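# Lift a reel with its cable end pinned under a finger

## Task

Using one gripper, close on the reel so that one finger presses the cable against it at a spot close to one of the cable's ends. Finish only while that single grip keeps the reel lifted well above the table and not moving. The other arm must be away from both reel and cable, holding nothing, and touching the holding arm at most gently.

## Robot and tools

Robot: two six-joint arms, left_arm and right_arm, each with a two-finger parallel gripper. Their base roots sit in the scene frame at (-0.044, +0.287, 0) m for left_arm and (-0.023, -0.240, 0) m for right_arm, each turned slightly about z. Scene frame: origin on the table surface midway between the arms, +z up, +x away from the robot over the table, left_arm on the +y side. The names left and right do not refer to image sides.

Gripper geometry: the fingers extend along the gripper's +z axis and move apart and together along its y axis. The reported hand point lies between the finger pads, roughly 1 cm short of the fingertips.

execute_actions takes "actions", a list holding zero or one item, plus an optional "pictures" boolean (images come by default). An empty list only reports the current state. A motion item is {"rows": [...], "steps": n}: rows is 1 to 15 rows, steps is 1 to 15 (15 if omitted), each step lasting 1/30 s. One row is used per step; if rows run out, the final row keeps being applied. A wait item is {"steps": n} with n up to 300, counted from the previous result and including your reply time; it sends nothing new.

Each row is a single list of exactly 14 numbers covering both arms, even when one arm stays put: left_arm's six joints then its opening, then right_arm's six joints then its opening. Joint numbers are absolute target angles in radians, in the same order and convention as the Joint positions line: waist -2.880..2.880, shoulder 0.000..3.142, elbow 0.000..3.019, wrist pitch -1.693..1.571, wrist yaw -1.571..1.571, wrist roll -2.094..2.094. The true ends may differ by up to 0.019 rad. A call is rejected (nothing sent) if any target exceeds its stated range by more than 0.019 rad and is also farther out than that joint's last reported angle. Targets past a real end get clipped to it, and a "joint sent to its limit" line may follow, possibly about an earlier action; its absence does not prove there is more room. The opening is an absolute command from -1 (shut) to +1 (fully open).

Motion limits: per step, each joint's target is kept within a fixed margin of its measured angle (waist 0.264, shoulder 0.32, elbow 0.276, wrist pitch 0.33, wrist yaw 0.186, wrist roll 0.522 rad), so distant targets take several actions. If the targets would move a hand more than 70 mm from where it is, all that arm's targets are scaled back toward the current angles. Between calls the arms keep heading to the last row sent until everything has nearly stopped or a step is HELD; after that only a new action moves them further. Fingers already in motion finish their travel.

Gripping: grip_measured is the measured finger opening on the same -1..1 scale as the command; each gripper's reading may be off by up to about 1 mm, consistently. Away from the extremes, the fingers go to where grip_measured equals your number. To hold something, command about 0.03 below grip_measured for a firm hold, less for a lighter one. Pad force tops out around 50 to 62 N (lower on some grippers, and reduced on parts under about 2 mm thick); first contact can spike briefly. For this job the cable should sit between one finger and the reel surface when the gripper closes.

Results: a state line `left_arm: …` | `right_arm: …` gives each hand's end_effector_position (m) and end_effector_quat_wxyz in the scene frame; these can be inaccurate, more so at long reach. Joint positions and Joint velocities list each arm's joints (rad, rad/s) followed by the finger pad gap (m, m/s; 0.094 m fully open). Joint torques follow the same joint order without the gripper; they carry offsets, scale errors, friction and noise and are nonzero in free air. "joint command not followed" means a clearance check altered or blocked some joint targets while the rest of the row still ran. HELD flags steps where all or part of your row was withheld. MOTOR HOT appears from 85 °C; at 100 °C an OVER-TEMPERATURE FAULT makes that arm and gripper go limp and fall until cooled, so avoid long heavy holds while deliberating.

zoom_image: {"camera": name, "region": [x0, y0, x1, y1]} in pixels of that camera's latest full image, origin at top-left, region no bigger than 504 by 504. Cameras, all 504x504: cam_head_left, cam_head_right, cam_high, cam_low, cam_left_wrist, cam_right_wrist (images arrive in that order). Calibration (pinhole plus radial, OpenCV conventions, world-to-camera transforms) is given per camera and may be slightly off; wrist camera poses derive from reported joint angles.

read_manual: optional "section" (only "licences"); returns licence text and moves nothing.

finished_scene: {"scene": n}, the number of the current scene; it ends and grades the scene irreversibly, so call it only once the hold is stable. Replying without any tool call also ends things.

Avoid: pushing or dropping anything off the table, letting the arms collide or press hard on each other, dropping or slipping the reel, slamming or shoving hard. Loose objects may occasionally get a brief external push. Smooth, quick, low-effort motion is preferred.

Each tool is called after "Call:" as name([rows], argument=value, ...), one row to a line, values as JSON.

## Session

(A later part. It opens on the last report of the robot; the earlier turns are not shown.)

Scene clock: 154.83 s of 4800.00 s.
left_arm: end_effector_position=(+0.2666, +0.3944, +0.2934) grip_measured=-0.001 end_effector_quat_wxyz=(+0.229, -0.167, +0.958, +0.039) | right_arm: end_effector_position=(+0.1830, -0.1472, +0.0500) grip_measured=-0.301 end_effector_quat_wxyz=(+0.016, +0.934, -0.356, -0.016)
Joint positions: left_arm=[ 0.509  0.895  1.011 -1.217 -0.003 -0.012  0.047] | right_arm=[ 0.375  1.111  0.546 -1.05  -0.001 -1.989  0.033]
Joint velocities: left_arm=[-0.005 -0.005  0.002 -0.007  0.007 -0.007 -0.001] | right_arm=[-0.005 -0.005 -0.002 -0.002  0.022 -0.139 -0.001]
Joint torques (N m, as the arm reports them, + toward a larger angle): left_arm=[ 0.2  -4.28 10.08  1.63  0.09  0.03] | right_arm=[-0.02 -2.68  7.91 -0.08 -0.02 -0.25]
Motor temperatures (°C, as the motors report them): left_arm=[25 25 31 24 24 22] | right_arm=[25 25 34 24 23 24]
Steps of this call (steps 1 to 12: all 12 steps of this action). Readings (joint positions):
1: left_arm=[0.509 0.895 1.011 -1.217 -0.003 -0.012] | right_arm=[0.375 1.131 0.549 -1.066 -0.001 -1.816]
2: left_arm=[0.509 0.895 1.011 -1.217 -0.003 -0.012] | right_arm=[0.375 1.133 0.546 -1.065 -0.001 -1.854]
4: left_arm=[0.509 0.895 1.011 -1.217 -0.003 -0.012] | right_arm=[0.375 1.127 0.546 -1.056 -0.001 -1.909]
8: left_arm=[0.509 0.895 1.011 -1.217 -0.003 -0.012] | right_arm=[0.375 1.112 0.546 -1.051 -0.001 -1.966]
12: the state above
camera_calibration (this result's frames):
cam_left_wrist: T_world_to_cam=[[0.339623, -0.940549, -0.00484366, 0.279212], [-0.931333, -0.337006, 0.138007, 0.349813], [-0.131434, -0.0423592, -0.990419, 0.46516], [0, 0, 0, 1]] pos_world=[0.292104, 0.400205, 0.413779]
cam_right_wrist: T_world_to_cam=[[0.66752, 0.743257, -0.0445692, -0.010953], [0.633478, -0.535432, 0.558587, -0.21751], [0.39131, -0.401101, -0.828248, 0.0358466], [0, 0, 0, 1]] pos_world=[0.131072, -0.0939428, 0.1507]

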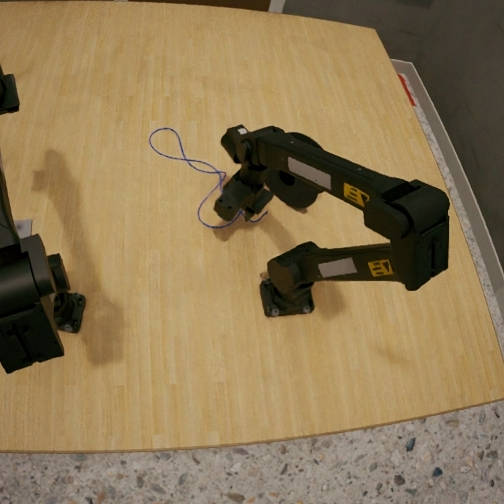

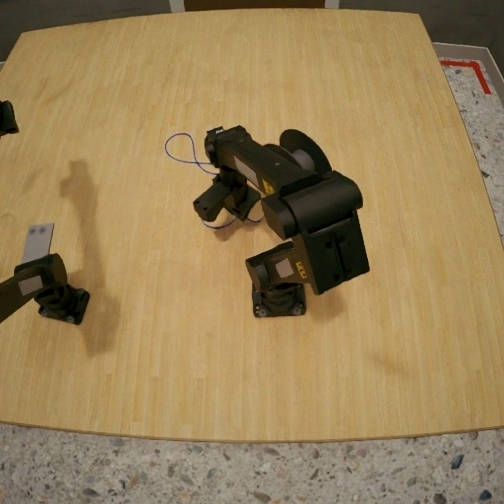

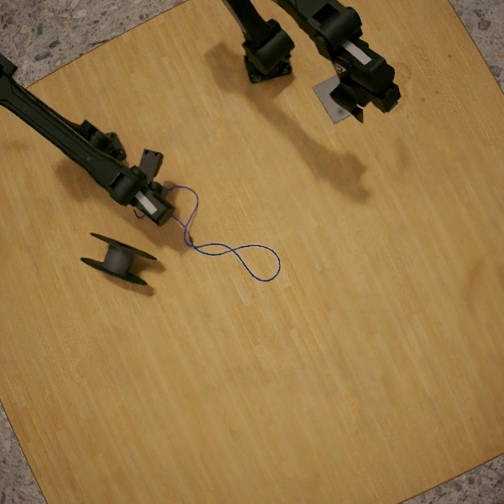

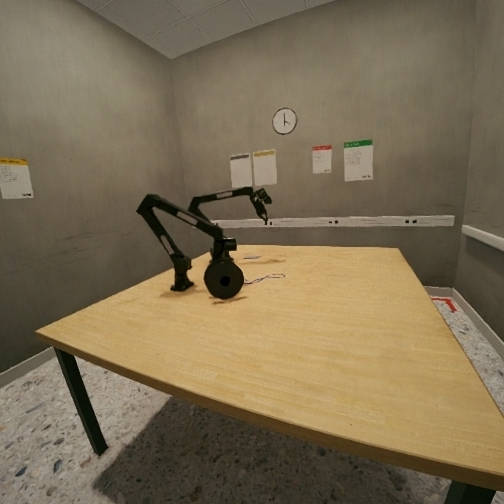

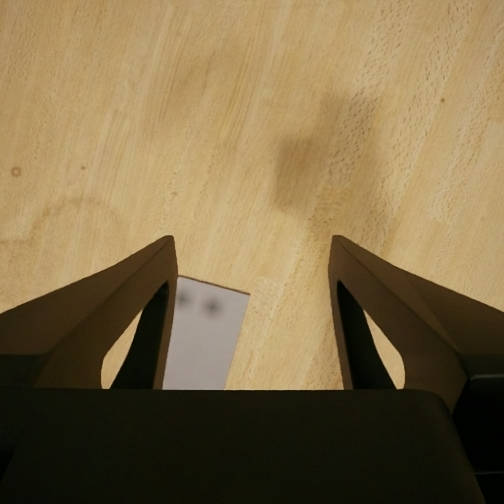

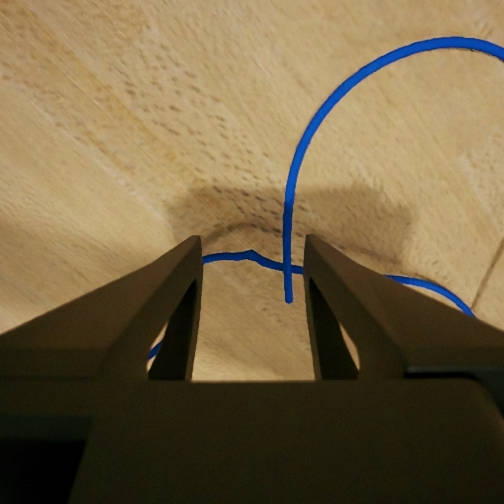

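Call:
execute_actions([
  {"rows":[[0.5,0.9,1,-1.2,0,0,0,0.435,1.14,0.55,-1.0,0,-1.95,-0.3],[0.5,0.9,1,-1.2,0,0,0,0.435,1.14,0.55,-1.0,0,-1.95,-0.3],[0.5,0.9,1,-1.2,0,0,0,0.435,1.14,0.55,-1.0,0,-1.95,-0.3],[0.5,0.9,1,-1.2,0,0,0,0.435,1.14,0.55,-1.0,0,-1.95,-0.3],[0.5,0.9,1,-1.2,0,0,0,0.435,1.18,0.51,-0.9,0,-1.95,-0.3]],"steps":14},
])

Scene clock: 156.43 s of 4800.00 s.
left_arm: end_effector_position=(+0.2666, +0.3944, +0.2934) grip_measured=-0.001 end_effector_quat_wxyz=(+0.229, -0.167, +0.958, +0.039) | right_arm: end_effector_position=(+0.1877, -0.1323, +0.0235) grip_measured=-0.301 end_effector_quat_wxyz=(+0.005, +0.939, -0.343, -0.004)
Joint positions: left_arm=[ 0.509  0.895  1.011 -1.217 -0.003 -0.012  0.047] | right_arm=[ 0.425  1.181  0.511 -0.913  0.    -1.967  0.033]
Joint velocities: left_arm=[ 0.005 -0.005  0.002 -0.002 -0.022 -0.081 -0.001] | right_arm=[-0.005 -0.005  0.012  0.037 -0.037  0.037  0.   ]
Joint torques (N m, as the arm reports them, + toward a larger angle): left_arm=[ 0.24 -4.49 10.11  1.78  0.06  0.01] | right_arm=[ 1.67 -3.2   5.74  0.01 -0.05  0.04]
Motor temperatures (°C, as the motors report them): left_arm=[25 25 31 24 24 22] | right_arm=[25 25 34 24 23 24]
Steps of this call (steps 1 to 30: the robot went on to your last target; steps 31 to 34: nothing new was sent; steps 35 to 48: all 14 steps of this action). Readings (joint positions):
35: left_arm=[0.509 0.895 1.011 -1.217 -0.003 -0.012] | right_arm=[0.379 1.112 0.546 -1.044 0.000 -1.998]
36: left_arm=[0.509 0.895 1.011 -1.217 -0.003 -0.012] | right_arm=[0.390 1.116 0.546 -1.032 0.000 -1.992]
38: left_arm=[0.509 0.895 1.011 -1.217 -0.003 -0.012] | right_arm=[0.413 1.125 0.546 -1.016 0.000 -1.982]
42: left_arm=[0.509 0.895 1.011 -1.217 -0.003 -0.012] | right_arm=[0.425 1.163 0.522 -0.925 0.000 -1.972]
48: the state above
camera_calibration (this result's frames):
cam_left_wrist: T_world_to_cam=[[0.339623, -0.940549, -0.00484366, 0.279212], [-0.931333, -0.337006, 0.138007, 0.349813], [-0.131434, -0.0423592, -0.990419, 0.46516], [0, 0, 0, 1]] pos_world=[0.292104, 0.400205, 0.413779]
cam_right_wrist: T_world_to_cam=[[0.647717, 0.76172, -0.015665, -0.0208409], [0.631423, -0.525189, 0.57051, -0.196212], [0.426342, -0.37942, -0.821141, 0.014259], [0, 0, 0, 1]] pos_world=[0.131313, -0.0817634, 0.123323]

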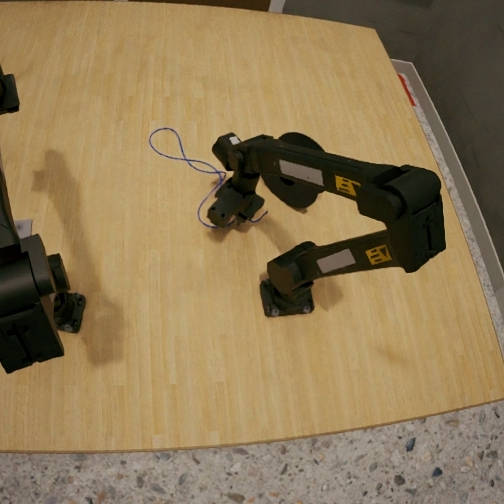

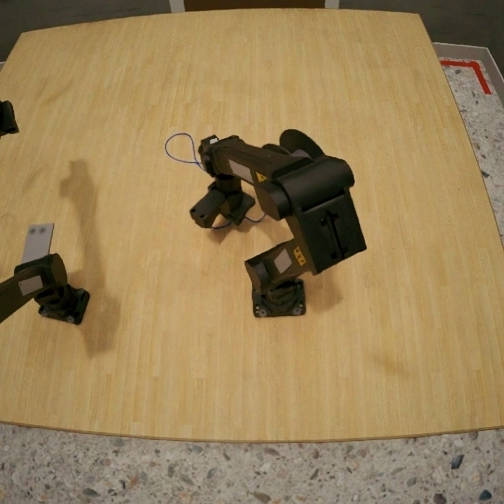

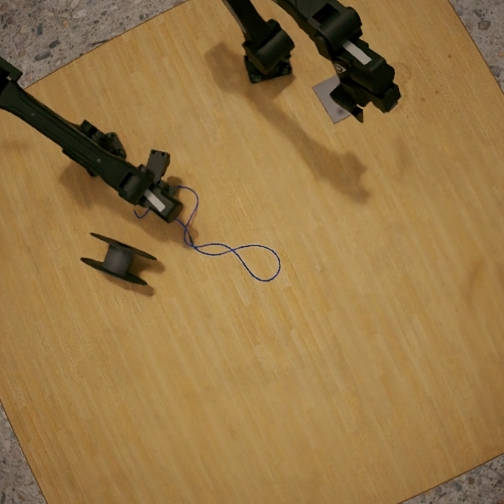

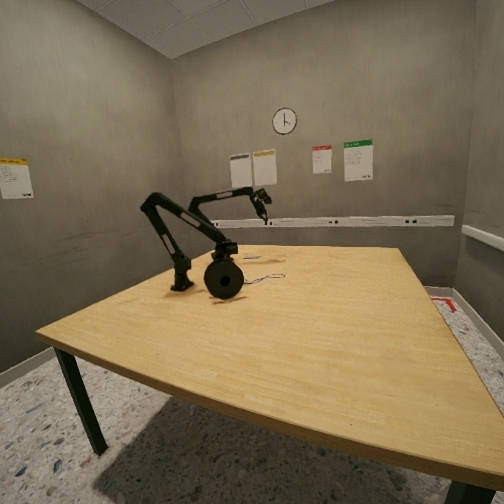

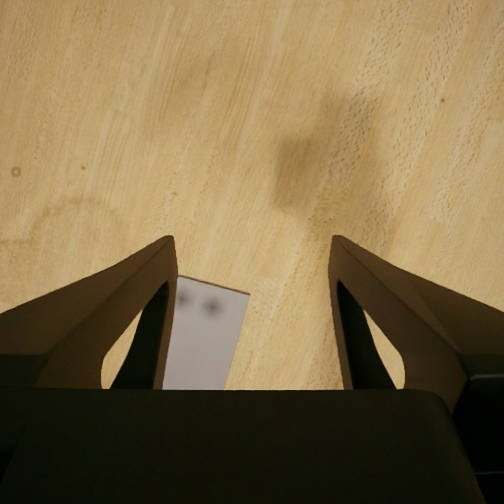

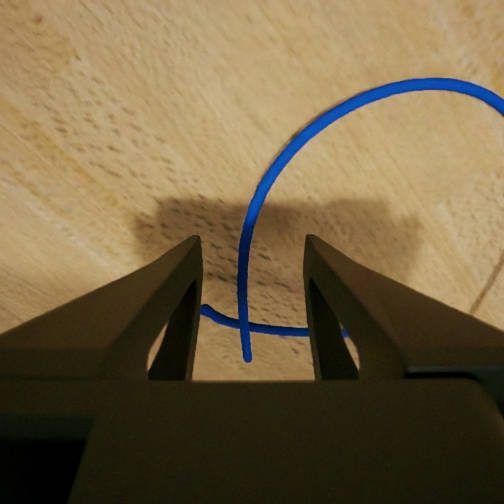

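Call:
execute_actions([
  {"rows":[[0.5,0.9,1,-1.2,0,0,0,0.425,1.21,0.49,-0.86,0,-1.95,-0.3],[0.5,0.9,1,-1.2,0,0,0,0.425,1.21,0.49,-0.86,0,-1.95,-0.3],[0.5,0.9,1,-1.2,0,0,0,0.425,1.21,0.49,-0.86,0,-1.95,-0.3],[0.5,0.9,1,-1.2,0,0,0,0.425,1.21,0.49,-0.86,0,-1.95,-0.3],[0.5,0.9,1,-1.2,0,0,0,0.425,1.21,0.49,-0.86,0,-1.95,-0.3],[0.5,0.9,1,-1.2,0,0,0,0.425,1.21,0.49,-0.86,0,-1.95,-0.3],[0.5,0.9,1,-1.2,0,0,0,0.425,1.21,0.49,-0.86,0,-1.95,-1]],"steps":15},
], pictures=false)

Call:
execute_actions([
  {"rows":[[0.5,0.9,1,-1.2,0,0,0,0.425,1.21,0.49,-0.86,0,-1.95,-1],[0.5,0.9,1,-1.2,0,0,0,0.425,1.21,0.49,-0.86,0,-1.95,-1],[0.5,0.9,1,-1.2,0,0,0,0.425,1.21,0.49,-0.86,0,-1.95,-1],[0.5,0.9,1,-1.2,0,0,0,0.425,1.15,0.56,-1.0,0,-1.95,-1],[0.5,0.9,1,-1.2,0,0,0,0.425,1.15,0.56,-1.0,0,-1.95,-1],[0.5,0.9,1,-1.2,0,0,0,0.425,1.15,0.56,-1.0,0,-1.95,-1],[0.5,0.9,1,-1.2,0,0,0,0.425,1.1,0.62,-1.1,0,-1.95,-1]],"steps":15},
])

Scene clock: 159.57 s of 4800.00 s.
left_arm: end_effector_position=(+0.2666, +0.3944, +0.2934) grip_measured=-0.001 end_effector_quat_wxyz=(+0.229, -0.167, +0.958, +0.039) | right_arm: end_effector_position=(+0.1867, -0.1328, +0.0132) grip_measured=-0.973 end_effector_quat_wxyz=(+0.004, +0.939, -0.344, -0.004)
Joint positions: left_arm=[ 0.509  0.895  1.011 -1.217 -0.003 -0.012  0.047] | right_arm=[ 0.425  1.204  0.493 -0.871  0.    -1.965  0.001]
Joint velocities: left_arm=[-0.015 -0.015  0.002 -0.002  0.11   0.007 -0.   ] | right_arm=[-0.015 -0.015 -0.007 -0.002  0.037  0.007 -0.001]
Joint torques (N m, as the arm reports them, + toward a larger angle): left_arm=[ 0.26 -4.62 10.08  1.72  0.05  0.01] | right_arm=[ 0.58 -3.11  5.45  0.03 -0.04  0.06]
Motor temperatures (°C, as the motors report them): left_arm=[25 25 31 24 24 22] | right_arm=[25 25 33 24 23 24]
Steps of this call (steps 1 to 15: the robot went on to your last target; steps 16 to 79: nothing new was sent; steps 80 to 94: all 15 steps of this action). Readings (joint positions):
80: left_arm=[0.509 0.895 1.011 -1.217 -0.003 -0.012] | right_arm=[0.425 1.182 0.508 -0.903 0.000 -1.965]
81: left_arm=[0.509 0.895 1.011 -1.217 -0.003 -0.012] | right_arm=[0.425 1.185 0.505 -0.890 0.000 -1.965]
83: left_arm=[0.509 0.895 1.011 -1.217 -0.003 -0.012] | right_arm=[0.425 1.194 0.499 -0.876 0.000 -1.965]
87: left_arm=[0.509 0.895 1.011 -1.217 -0.003 -0.012] | right_arm=[0.425 1.204 0.493 -0.872 0.000 -1.965]
94: the state above

Scene clock: 160.07 s of 4800.00 s.
left_arm: end_effector_position=(+0.2666, +0.3944, +0.2934) grip_measured=-0.001 end_effector_quat_wxyz=(+0.229, -0.167, +0.958, +0.039) | right_arm: end_effector_position=(+0.1867, -0.1328, +0.0666) grip_measured=-0.973 end_effector_quat_wxyz=(+0.008, +0.939, -0.344, -0.008)
Joint positions: left_arm=[ 0.509  0.895  1.011 -1.217 -0.003 -0.012  0.047] | right_arm=[ 0.425  1.092  0.585 -1.086  0.    -1.964  0.001]
Joint velocities: left_arm=[-0.015  0.005  0.002  0.002 -0.022  0.051 -0.001] | right_arm=[ 0.005  0.005  0.002 -0.002  0.022 -0.125 -0.001]
Joint torques (N m, as the arm reports them, + toward a larger angle): left_arm=[-0.04 -4.43 10.08  1.74  0.07  0.02] | right_arm=[ 0.81 -2.19  8.87 -0.82  0.    0.07]
Motor temperatures (°C, as the motors report them): left_arm=[25 25 31 24 24 22] | right_arm=[25 25 33 24 23 24]
Steps of this call (steps 1 to 15: all 15 steps of this action). Readings (joint positions):
1: left_arm=[0.509 0.895 1.011 -1.217 -0.003 -0.012] | right_arm=[0.425 1.204 0.493 -0.871 0.000 -1.965]
2: left_arm=[0.509 0.895 1.011 -1.217 -0.003 -0.012] | right_arm=[0.425 1.204 0.493 -0.871 0.000 -1.965]
4: left_arm=[0.509 0.895 1.011 -1.217 -0.003 -0.012] | right_arm=[0.425 1.202 0.497 -0.895 0.000 -1.964]
8: left_arm=[0.509 0.895 1.011 -1.217 -0.003 -0.012] | right_arm=[0.425 1.154 0.526 -1.035 0.000 -1.964]
15: the state above
camera_calibration (this result's frames):
cam_left_wrist: T_world_to_cam=[[0.339623, -0.940549, -0.00484366, 0.279212], [-0.931333, -0.337006, 0.138007, 0.349813], [-0.131434, -0.0423592, -0.990419, 0.46516], [0, 0, 0, 1]] pos_world=[0.292104, 0.400205, 0.413779]
cam_right_wrist: T_world_to_cam=[[0.649562, 0.759891, -0.0252062, -0.0191155], [0.635222, -0.524178, 0.567213, -0.220784], [0.417807, -0.384451, -0.823186, 0.0509006], [0, 0, 0, 1]] pos_world=[0.131397, -0.0816356, 0.16665]

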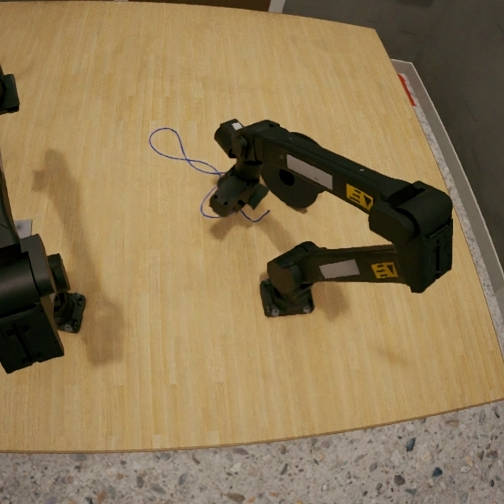

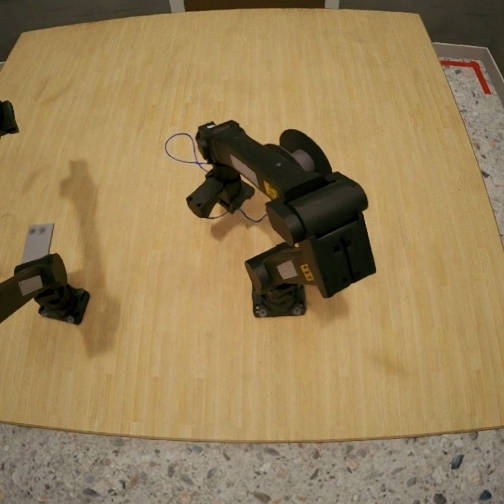

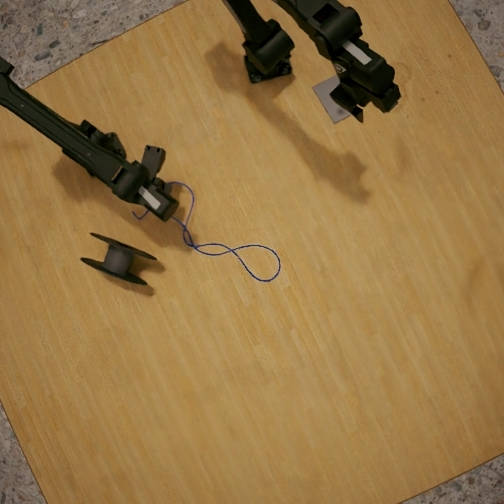

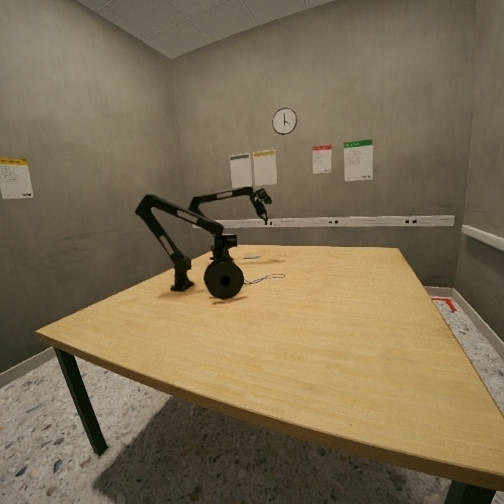

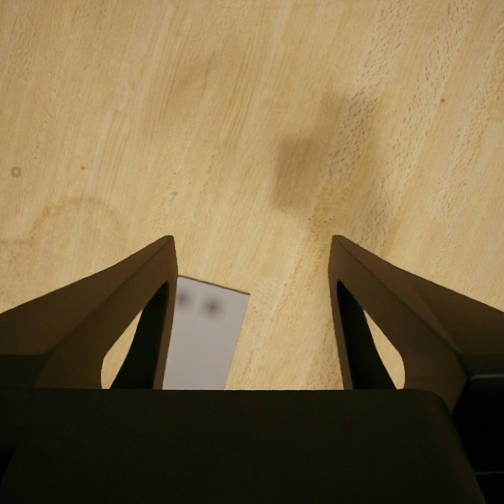

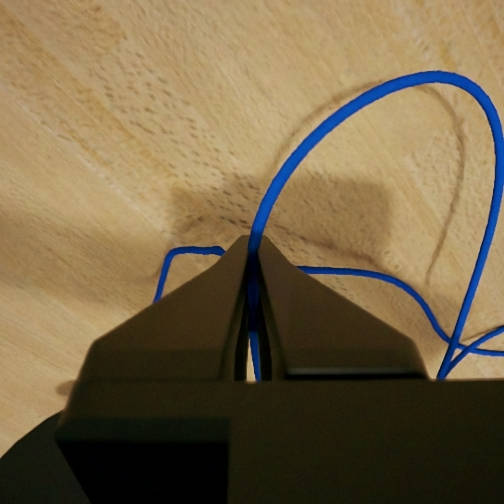

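Call:
execute_actions([
  {"rows":[[0.5,0.9,1,-1.2,0,0,0,0.425,1.03,0.75,-1.28,0,-1.8,-1],[0.5,0.9,1,-1.2,0,0,0,0.425,1.03,0.75,-1.28,0,-1.8,-1],[0.5,0.9,1,-1.2,0,0,0,0.425,1.03,0.75,-1.28,0,-1.8,-1],[0.5,0.9,1,-1.2,0,0,0,0.425,1.0,0.9,-1.47,0,-1.5,-1],[0.5,0.9,1,-1.2,0,0,0,0.425,1.0,0.9,-1.47,0,-1.5,-1],[0.5,0.9,1,-1.2,0,0,0,0.425,1.0,0.9,-1.47,0,-1.5,-1],[0.5,0.9,1,-1.2,0,0,0,0.4,1.05,1.05,-1.56,0,-1.2,-1],[0.5,0.9,1,-1.2,0,0,0,0.4,1.05,1.05,-1.56,0,-1.2,-1],[0.5,0.9,1,-1.2,0,0,0,0.4,1.05,1.05,-1.56,0,-1.2,-1],[0.5,0.9,1,-1.2,0,0,0,0.35,1.2,1.18,-1.54,0,-0.9,-1]],"steps":15},
], pictures=false)

Call:
execute_actions([
  {"rows":[[0.5,0.9,1,-1.2,0,0,0,0.3,1.3,1.26,-1.52,0,-0.75,-1],[0.5,0.9,1,-1.2,0,0,0,0.3,1.3,1.26,-1.52,0,-0.75,-1],[0.5,0.9,1,-1.2,0,0,0,0.3,1.3,1.26,-1.52,0,-0.75,-1],[0.5,0.9,1,-1.2,0,0,0,0.3,1.3,1.26,-1.52,0,-0.75,-1],[0.5,0.9,1,-1.2,0,0,0,0.18,1.37,1.3,-1.49,0,-0.68,-1],[0.5,0.9,1,-1.2,0,0,0,0.18,1.37,1.3,-1.49,0,-0.68,-1],[0.5,0.9,1,-1.2,0,0,0,0.18,1.37,1.3,-1.49,0,-0.68,-1],[0.5,0.9,1,-1.2,0,0,0,0.07,1.375,1.29,-1.48,0,-0.63,-1]],"steps":15},
])

Scene clock: 165.37 s of 4800.00 s.
left_arm: end_effector_position=(+0.2666, +0.3944, +0.2934) grip_measured=-0.001 end_effector_quat_wxyz=(+0.229, -0.167, +0.958, +0.039) | right_arm: end_effector_position=(+0.2750, -0.1084, +0.2514) grip_measured=-0.973 end_effector_quat_wxyz=(-0.012, +0.702, -0.712, +0.004)
Joint positions: left_arm=[ 0.509  0.895  1.011 -1.217 -0.003 -0.012  0.047] | right_arm=[ 0.367  1.174  1.151 -1.523  0.    -1.139  0.001]
Joint velocities: left_arm=[ 0.005 -0.005  0.017  0.007 -0.022  0.022 -0.001] | right_arm=[-0.23   0.581  0.676  0.002 -0.007  1.59  -0.   ]
Joint torques (N m, as the arm reports them, + toward a larger angle): left_arm=[ 0.16 -4.61 10.01  1.79  0.08  0.04] | right_arm=[ 0.05 -6.05  6.89 -0.9  -0.07  0.01]
Motor temperatures (°C, as the motors report them): left_arm=[25 25 31 24 24 22] | right_arm=[25 25 34 24 23 24]
Steps of this call (steps 1 to 15: the robot went on to your last target; steps 16 to 144: nothing new was sent; steps 145 to 159: all 15 steps of this action). Readings (joint positions):
145: left_arm=[0.509 0.895 1.011 -1.217 -0.003 -0.012] | right_arm=[0.425 1.091 0.596 -1.125 0.000 -1.940]
146: left_arm=[0.509 0.895 1.011 -1.217 -0.003 -0.012] | right_arm=[0.425 1.086 0.616 -1.183 0.000 -1.916]
148: left_arm=[0.509 0.895 1.011 -1.217 -0.003 -0.012] | right_arm=[0.425 1.066 0.666 -1.264 0.000 -1.855]
152: left_arm=[0.509 0.895 1.011 -1.217 -0.003 -0.012] | right_arm=[0.425 1.038 0.817 -1.436 0.000 -1.644]
159: the state above

Scene clock: 165.87 s of 4800.00 s.
left_arm: end_effector_position=(+0.2666, +0.3944, +0.2934) grip_measured=-0.001 end_effector_quat_wxyz=(+0.229, -0.167, +0.958, +0.039) | right_arm: end_effector_position=(+0.3576, -0.2046, +0.2103) grip_measured=-0.973 end_effector_quat_wxyz=(-0.035, -0.374, +0.927, +0.010)
Joint positions: left_arm=[ 0.509  0.895  1.011 -1.217 -0.003 -0.012  0.047] | right_arm=[ 0.045  1.397  1.24  -1.486  0.002 -0.671  0.001]
Joint velocities: left_arm=[-0.005  0.005  0.007 -0.007  0.022 -0.022  0.001] | right_arm=[ 0.044 -0.083 -0.002 -0.002  0.007  0.125 -0.   ]
Joint torques (N m, as the arm reports them, + toward a larger angle): left_arm=[ 0.04 -4.36 10.06  1.78  0.06  0.01] | right_arm=[ 2.75 -8.47 11.05 -0.22 -0.05  0.11]
Motor temperatures (°C, as the motors report them): left_arm=[25 25 31 24 24 22] | right_arm=[25 25 34 24 23 24]
Steps of this call (steps 1 to 15: all 15 steps of this action). Readings (joint positions):
1: left_arm=[0.509 0.895 1.011 -1.217 -0.003 -0.012] | right_arm=[0.357 1.198 1.174 -1.523 -0.001 -1.070]
2: left_arm=[0.509 0.895 1.011 -1.217 -0.003 -0.012] | right_arm=[0.345 1.223 1.195 -1.523 -0.001 -1.008]
4: left_arm=[0.509 0.895 1.011 -1.217 -0.003 -0.012] | right_arm=[0.321 1.272 1.220 -1.522 -0.001 -0.920]
8: left_arm=[0.509 0.895 1.011 -1.217 -0.003 -0.012] | right_arm=[0.211 1.362 1.240 -1.499 -0.005 -0.781]
15: the state above
camera_calibration (this result's frames):
cam_left_wrist: T_world_to_cam=[[0.339623, -0.940549, -0.00484366, 0.279212], [-0.931333, -0.337006, 0.138007, 0.349813], [-0.131434, -0.0423592, -0.990419, 0.46516], [0, 0, 0, 1]] pos_world=[0.292104, 0.400205, 0.413779]
cam_right_wrist: T_world_to_cam=[[0.688401, -0.723769, -0.0475708, -0.384681], [-0.547679, -0.561675, 0.620136, -0.0442642], [-0.475554, -0.400849, -0.783051, 0.377871], [0, 0, 0, 1]] pos_world=[0.420271, -0.151814, 0.305042]

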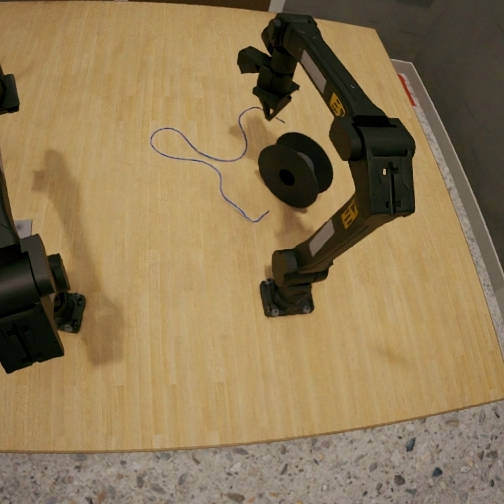

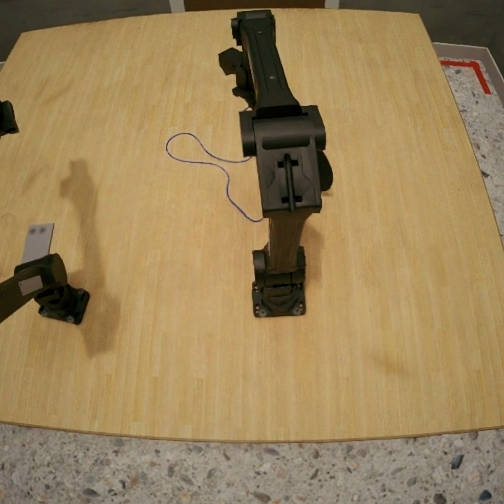

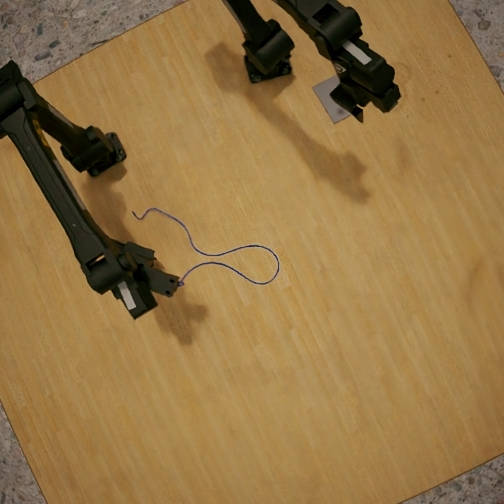

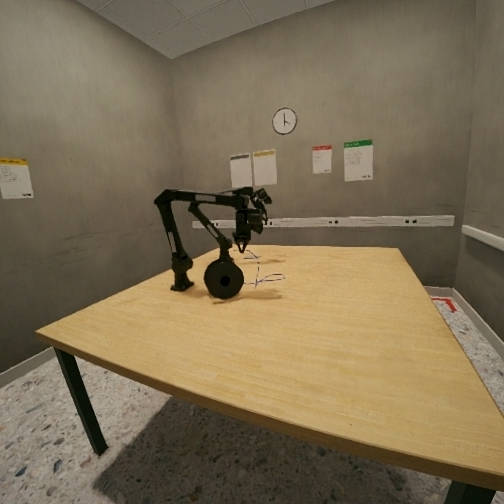

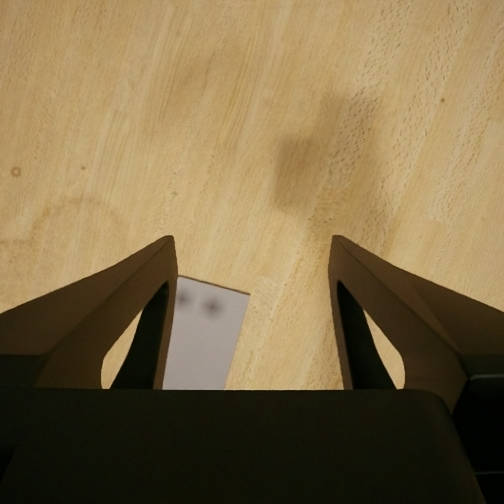

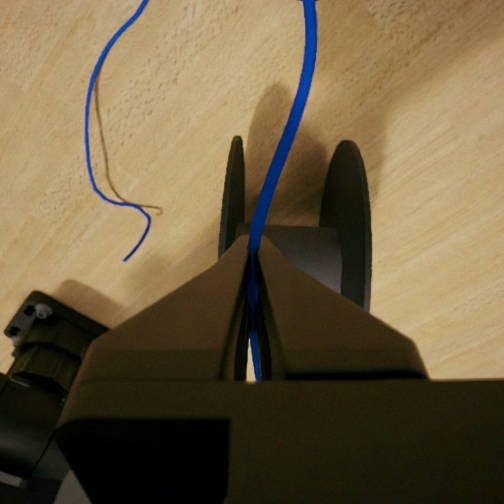

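Call:
execute_actions([
  {"rows":[[0.5,0.9,1,-1.2,0,0,0,-0.133,1.158,1.081,-1.494,0,-0.83,-1]],"steps":15},
])

Call:
execute_actions([
  {"steps":10},
])

Scene clock: 169.97 s of 4800.00 s.
left_arm: end_effector_position=(+0.2666, +0.3944, +0.2934) grip_measured=-0.001 end_effector_quat_wxyz=(+0.229, -0.167, +0.958, +0.039) | right_arm: end_effector_position=(+0.2834, -0.2710, +0.2310) grip_measured=-0.973 end_effector_quat_wxyz=(+0.004, -0.347, +0.938, -0.003)
Joint positions: left_arm=[ 0.509  0.895  1.011 -1.217 -0.003 -0.012  0.047] | right_arm=[-0.148  1.139  1.07  -1.493  0.002 -0.807  0.001]
Joint velocities: left_arm=[-0.005  0.005 -0.002  0.012  0.037 -0.022 -0.   ] | right_arm=[ 0.005  0.161 -0.007 -0.022 -0.022 -0.037 -0.   ]
Joint torques (N m, as the arm reports them, + toward a larger angle): left_arm=[ 0.03 -4.38 10.07  1.75  0.06  0.02] | right_arm=[ 1.82 -4.02  8.52 -0.27 -0.04 -0.17]
Motor temperatures (°C, as the motors report them): left_arm=[25 25 31 24 24 22] | right_arm=[25 25 35 24 23 24]
Steps of this call (steps 1 to 30: the robot went on to your last target; steps 31 to 108: nothing new was sent; steps 109 to 123: all 15 steps of this action). Readings (joint positions):
109: left_arm=[0.509 0.895 1.011 -1.217 -0.003 -0.012] | right_arm=[0.048 1.376 1.226 -1.481 -0.002 -0.664]
110: left_arm=[0.509 0.895 1.011 -1.217 -0.003 -0.012] | right_arm=[0.029 1.352 1.194 -1.477 -0.003 -0.685]
112: left_arm=[0.509 0.895 1.011 -1.217 -0.003 -0.012] | right_arm=[-0.040 1.277 1.119 -1.479 -0.003 -0.727]
116: left_arm=[0.509 0.895 1.011 -1.217 -0.003 -0.012] | right_arm=[-0.148 1.151 1.070 -1.493 0.002 -0.778]
123: the state above
camera_calibration (this result's frames):
cam_left_wrist: T_world_to_cam=[[0.339623, -0.940549, -0.00484366, 0.279212], [-0.931333, -0.337006, 0.138007, 0.349813], [-0.131434, -0.0423592, -0.990419, 0.46516], [0, 0, 0, 1]] pos_world=[0.292104, 0.400205, 0.413779]
cam_right_wrist: T_world_to_cam=[[0.648279, -0.761391, 0.00420222, -0.391449], [-0.627096, -0.530789, 0.570099, -0.0926212], [-0.431838, -0.372219, -0.821565, 0.336408], [0, 0, 0, 1]] pos_world=[0.34096, -0.221991, 0.330829]

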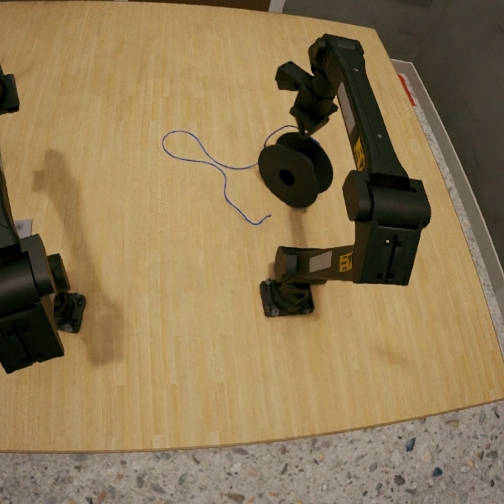

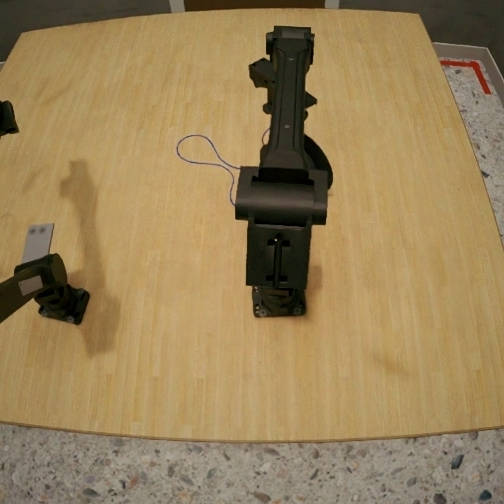

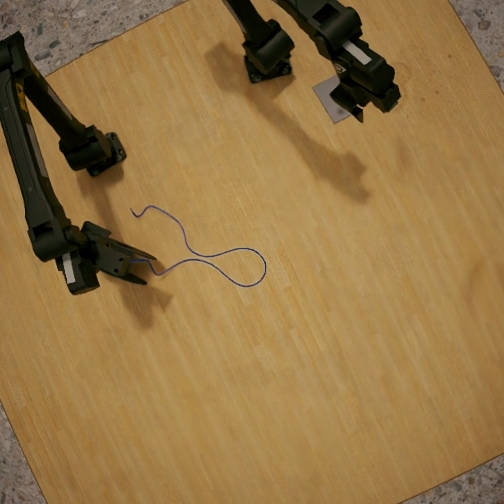

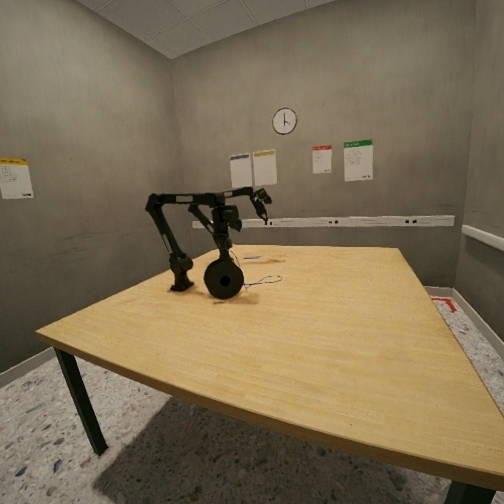

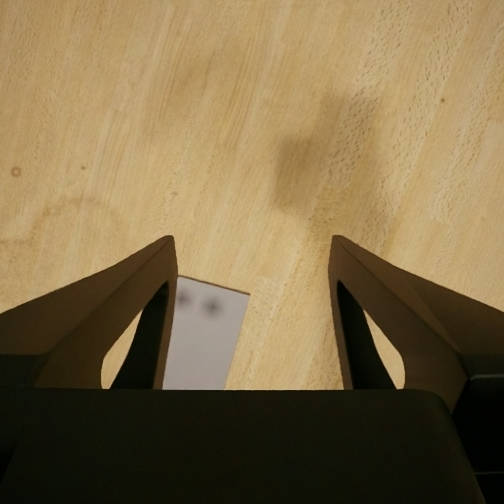

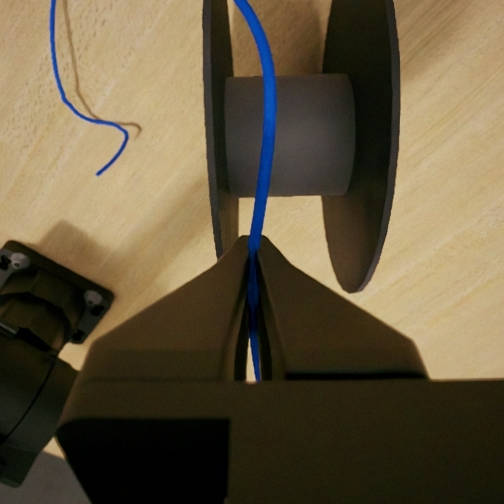

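Scene clock: 170.30 s of 4800.00 s.
left_arm: end_effector_position=(+0.2666, +0.3944, +0.2934) grip_measured=-0.001 end_effector_quat_wxyz=(+0.229, -0.167, +0.958, +0.039) | right_arm: end_effector_position=(+0.2851, -0.2712, +0.2262) grip_measured=-0.973 end_effector_quat_wxyz=(-0.004, -0.351, +0.936, +0.001)
Joint positions: left_arm=[ 0.509  0.895  1.011 -1.217 -0.003 -0.012  0.047] | right_arm=[-0.148  1.155  1.07  -1.493  0.002 -0.814  0.001]
Joint velocities: left_arm=[ 0.005  0.015 -0.002  0.007 -0.081 -0.007 -0.   ] | right_arm=[-0.005 -0.015 -0.012  0.002  0.007  0.037  0.   ]
Joint torques (N m, as the arm reports them, + toward a larger angle): left_arm=[ 0.02 -4.43 10.09  1.75  0.04  0.04] | right_arm=[ 2.39 -3.9   8.44 -0.18 -0.1  -0.23]
Motor temperatures (°C, as the motors report them): left_arm=[25 25 31 24 24 22] | right_arm=[25 25 35 24 23 24]
Steps of this call (steps 1 to 10: the robot went on to your last target). Readings (joint positions):
1: left_arm=[0.509 0.895 1.011 -1.217 -0.003 -0.012] | right_arm=[-0.148 1.144 1.070 -1.493 0.002 -0.809]
2: left_arm=[0.509 0.895 1.011 -1.217 -0.003 -0.012] | right_arm=[-0.148 1.149 1.070 -1.493 0.002 -0.810]
4: left_arm=[0.509 0.895 1.011 -1.217 -0.003 -0.012] | right_arm=[-0.148 1.154 1.070 -1.493 0.002 -0.812]
8: left_arm=[0.509 0.895 1.011 -1.217 -0.003 -0.012] | right_arm=[-0.148 1.155 1.070 -1.493 0.002 -0.814]
10: the state above
camera_calibration (this result's frames):
cam_left_wrist: T_world_to_cam=[[0.339623, -0.940549, -0.00484366, 0.279212], [-0.931333, -0.337006, 0.138007, 0.349813], [-0.131434, -0.0423592, -0.990419, 0.46516], [0, 0, 0, 1]] pos_world=[0.292104, 0.400205, 0.413779]
cam_right_wrist: T_world_to_cam=[[0.653461, -0.756918, -0.00791701, -0.390136], [-0.613822, -0.535986, 0.579604, -0.0962736], [-0.442956, -0.373889, -0.81486, 0.334294], [0, 0, 0, 1]] pos_world=[0.343922, -0.221914, 0.325115]

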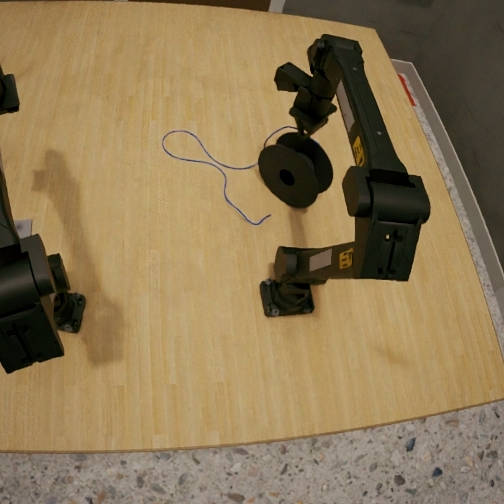

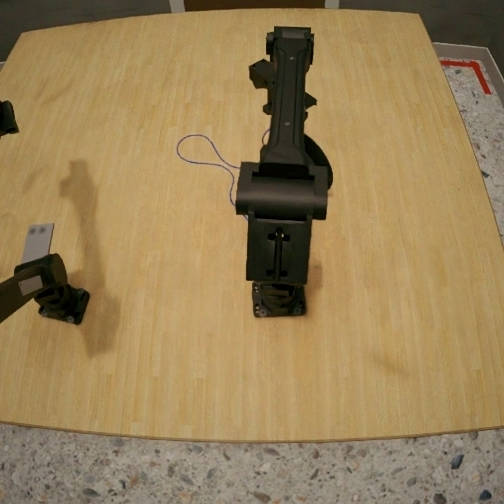

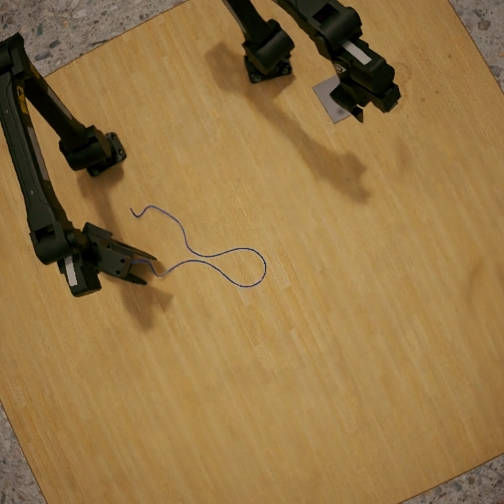

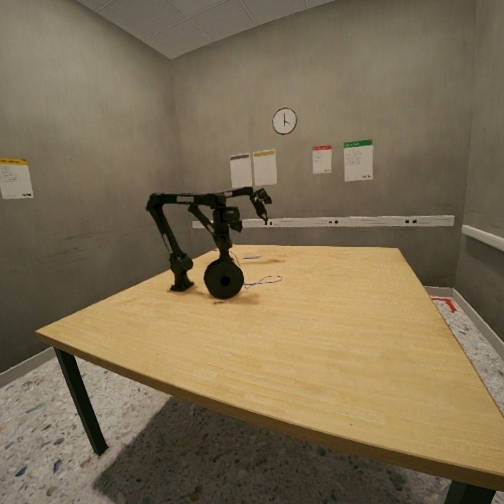

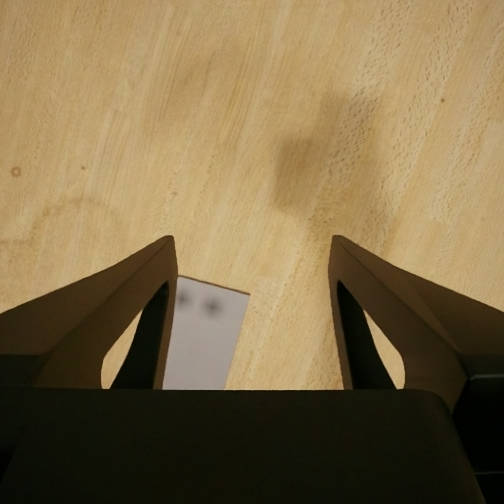

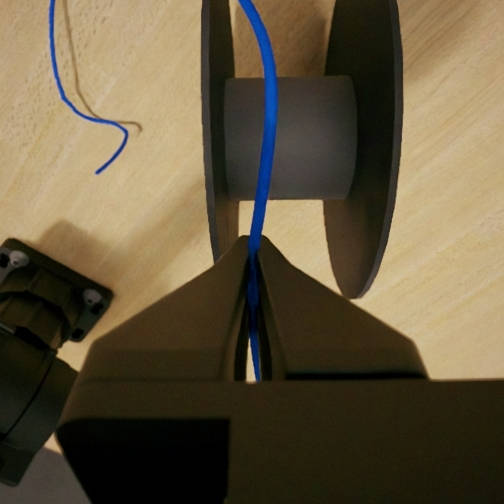

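Call:
execute_actions([
  {"rows":[[0.5,0.9,1,-1.2,0,0,0,-0.11,1.158,1.04,-1.45,0,-0.81,-1],[0.5,0.9,1,-1.2,0,0,0,-0.11,1.158,1.04,-1.45,0,-0.81,-1],[0.5,0.9,1,-1.2,0,0,0,-0.11,1.158,1.04,-1.45,0,-0.81,-1],[0.5,0.9,1,-1.2,0,0,0,-0.11,1.158,1.0,-1.41,0,-0.81,-1],[0.5,0.9,1,-1.2,0,0,0,-0.11,1.158,1.0,-1.41,0,-0.81,-1],[0.5,0.9,1,-1.2,0,0,0,-0.11,1.158,0.96,-1.37,0,-0.81,-1],[0.5,0.9,1,-1.2,0,0,0,-0.11,1.158,0.96,-1.37,0,-0.81,-1],[0.5,0.9,1,-1.2,0,0,0,-0.11,1.158,0.92,-1.33,0,-0.81,-1]],"steps":15},
])

Scene clock: 172.93 s of 4800.00 s.
left_arm: end_effector_position=(+0.2666, +0.3944, +0.2934) grip_measured=-0.001 end_effector_quat_wxyz=(+0.229, -0.167, +0.958, +0.039) | right_arm: end_effector_position=(+0.2744, -0.2626, +0.1664) grip_measured=-0.973 end_effector_quat_wxyz=(-0.008, -0.363, +0.932, +0.003)
Joint positions: left_arm=[ 0.509  0.895  1.011 -1.217 -0.003 -0.012  0.047] | right_arm=[-0.122  1.158  0.914 -1.343  0.002 -0.815  0.001]
Joint velocities: left_arm=[ 0.005 -0.005  0.007 -0.002  0.022  0.022 -0.001] | right_arm=[-0.015 -0.005 -0.002  0.076 -0.022  0.081 -0.001]
Joint torques (N m, as the arm reports them, + toward a larger angle): left_arm=[ 0.13 -4.3  10.03  1.67  0.07  0.04] | right_arm=[ 1.41 -3.99  7.85  0.06 -0.13 -0.02]
Motor temperatures (°C, as the motors report them): left_arm=[25 25 31 24 24 22] | right_arm=[25 25 35 24 23 24]
Steps of this call (steps 1 to 30: the robot went on to your last target; steps 31 to 64: nothing new was sent; steps 65 to 79: all 15 steps of this action). Readings (joint positions):
65: left_arm=[0.509 0.895 1.011 -1.217 -0.003 -0.012] | right_arm=[-0.146 1.155 1.067 -1.486 0.002 -0.815]
66: left_arm=[0.509 0.895 1.011 -1.217 -0.003 -0.012] | right_arm=[-0.142 1.155 1.062 -1.476 0.002 -0.815]
68: left_arm=[0.509 0.895 1.011 -1.217 -0.003 -0.012] | right_arm=[-0.131 1.154 1.044 -1.456 0.002 -0.815]
72: left_arm=[0.509 0.895 1.011 -1.217 -0.003 -0.012] | right_arm=[-0.122 1.154 0.972 -1.385 0.002 -0.815]
79: the state above
camera_calibration (this result's frames):
cam_left_wrist: T_world_to_cam=[[0.339623, -0.940549, -0.00484366, 0.279212], [-0.931333, -0.337006, 0.138007, 0.349813], [-0.131434, -0.0423592, -0.990419, 0.46516], [0, 0, 0, 1]] pos_world=[0.292104, 0.400205, 0.413779]
cam_right_wrist: T_world_to_cam=[[0.672766, -0.739707, -0.0148325, -0.376797], [-0.594175, -0.552132, 0.584899, -0.0740624], [-0.440843, -0.384687, -0.810971, 0.280056], [0, 0, 0, 1]] pos_world=[0.332951, -0.211878, 0.264847]

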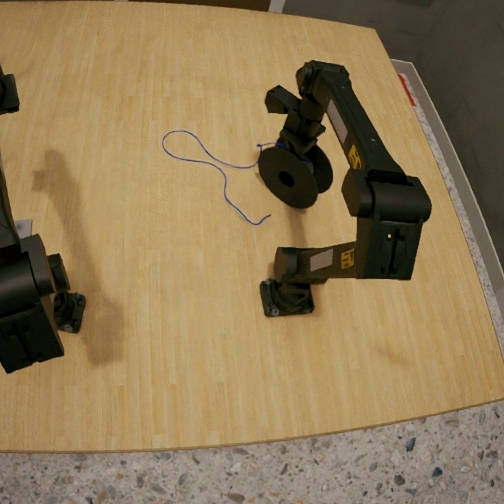

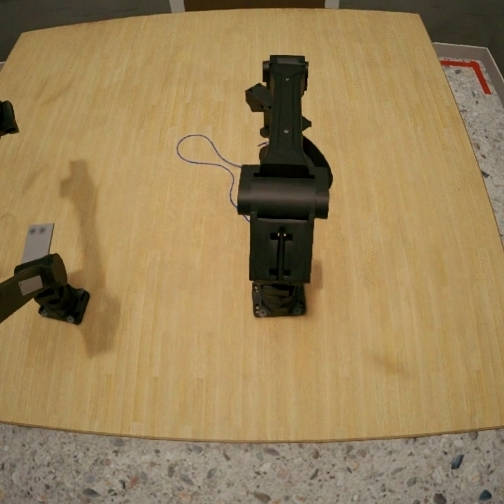

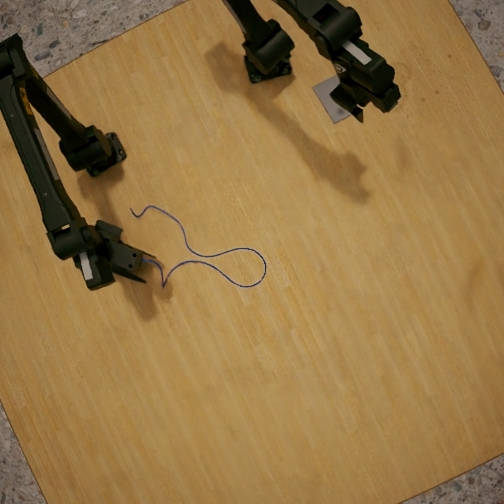

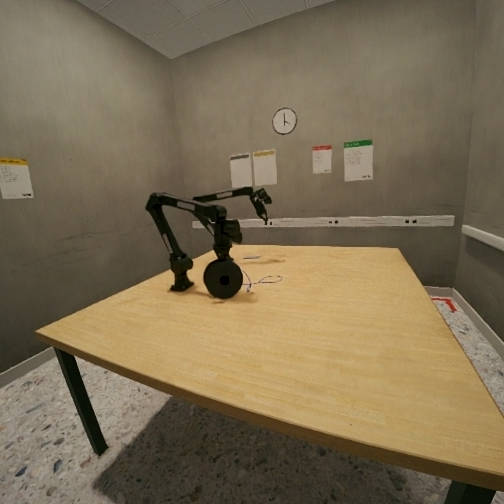

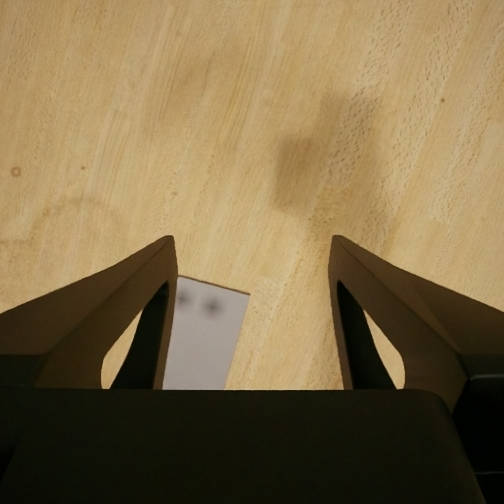

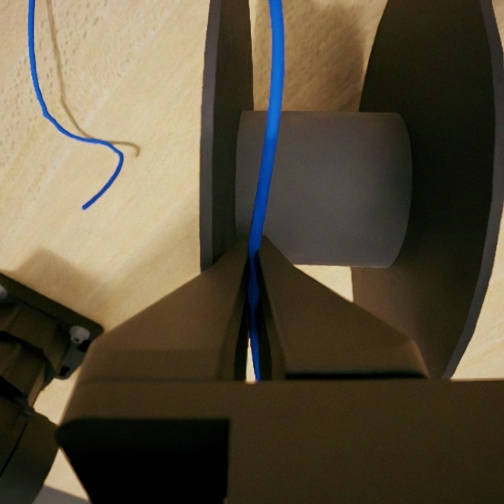

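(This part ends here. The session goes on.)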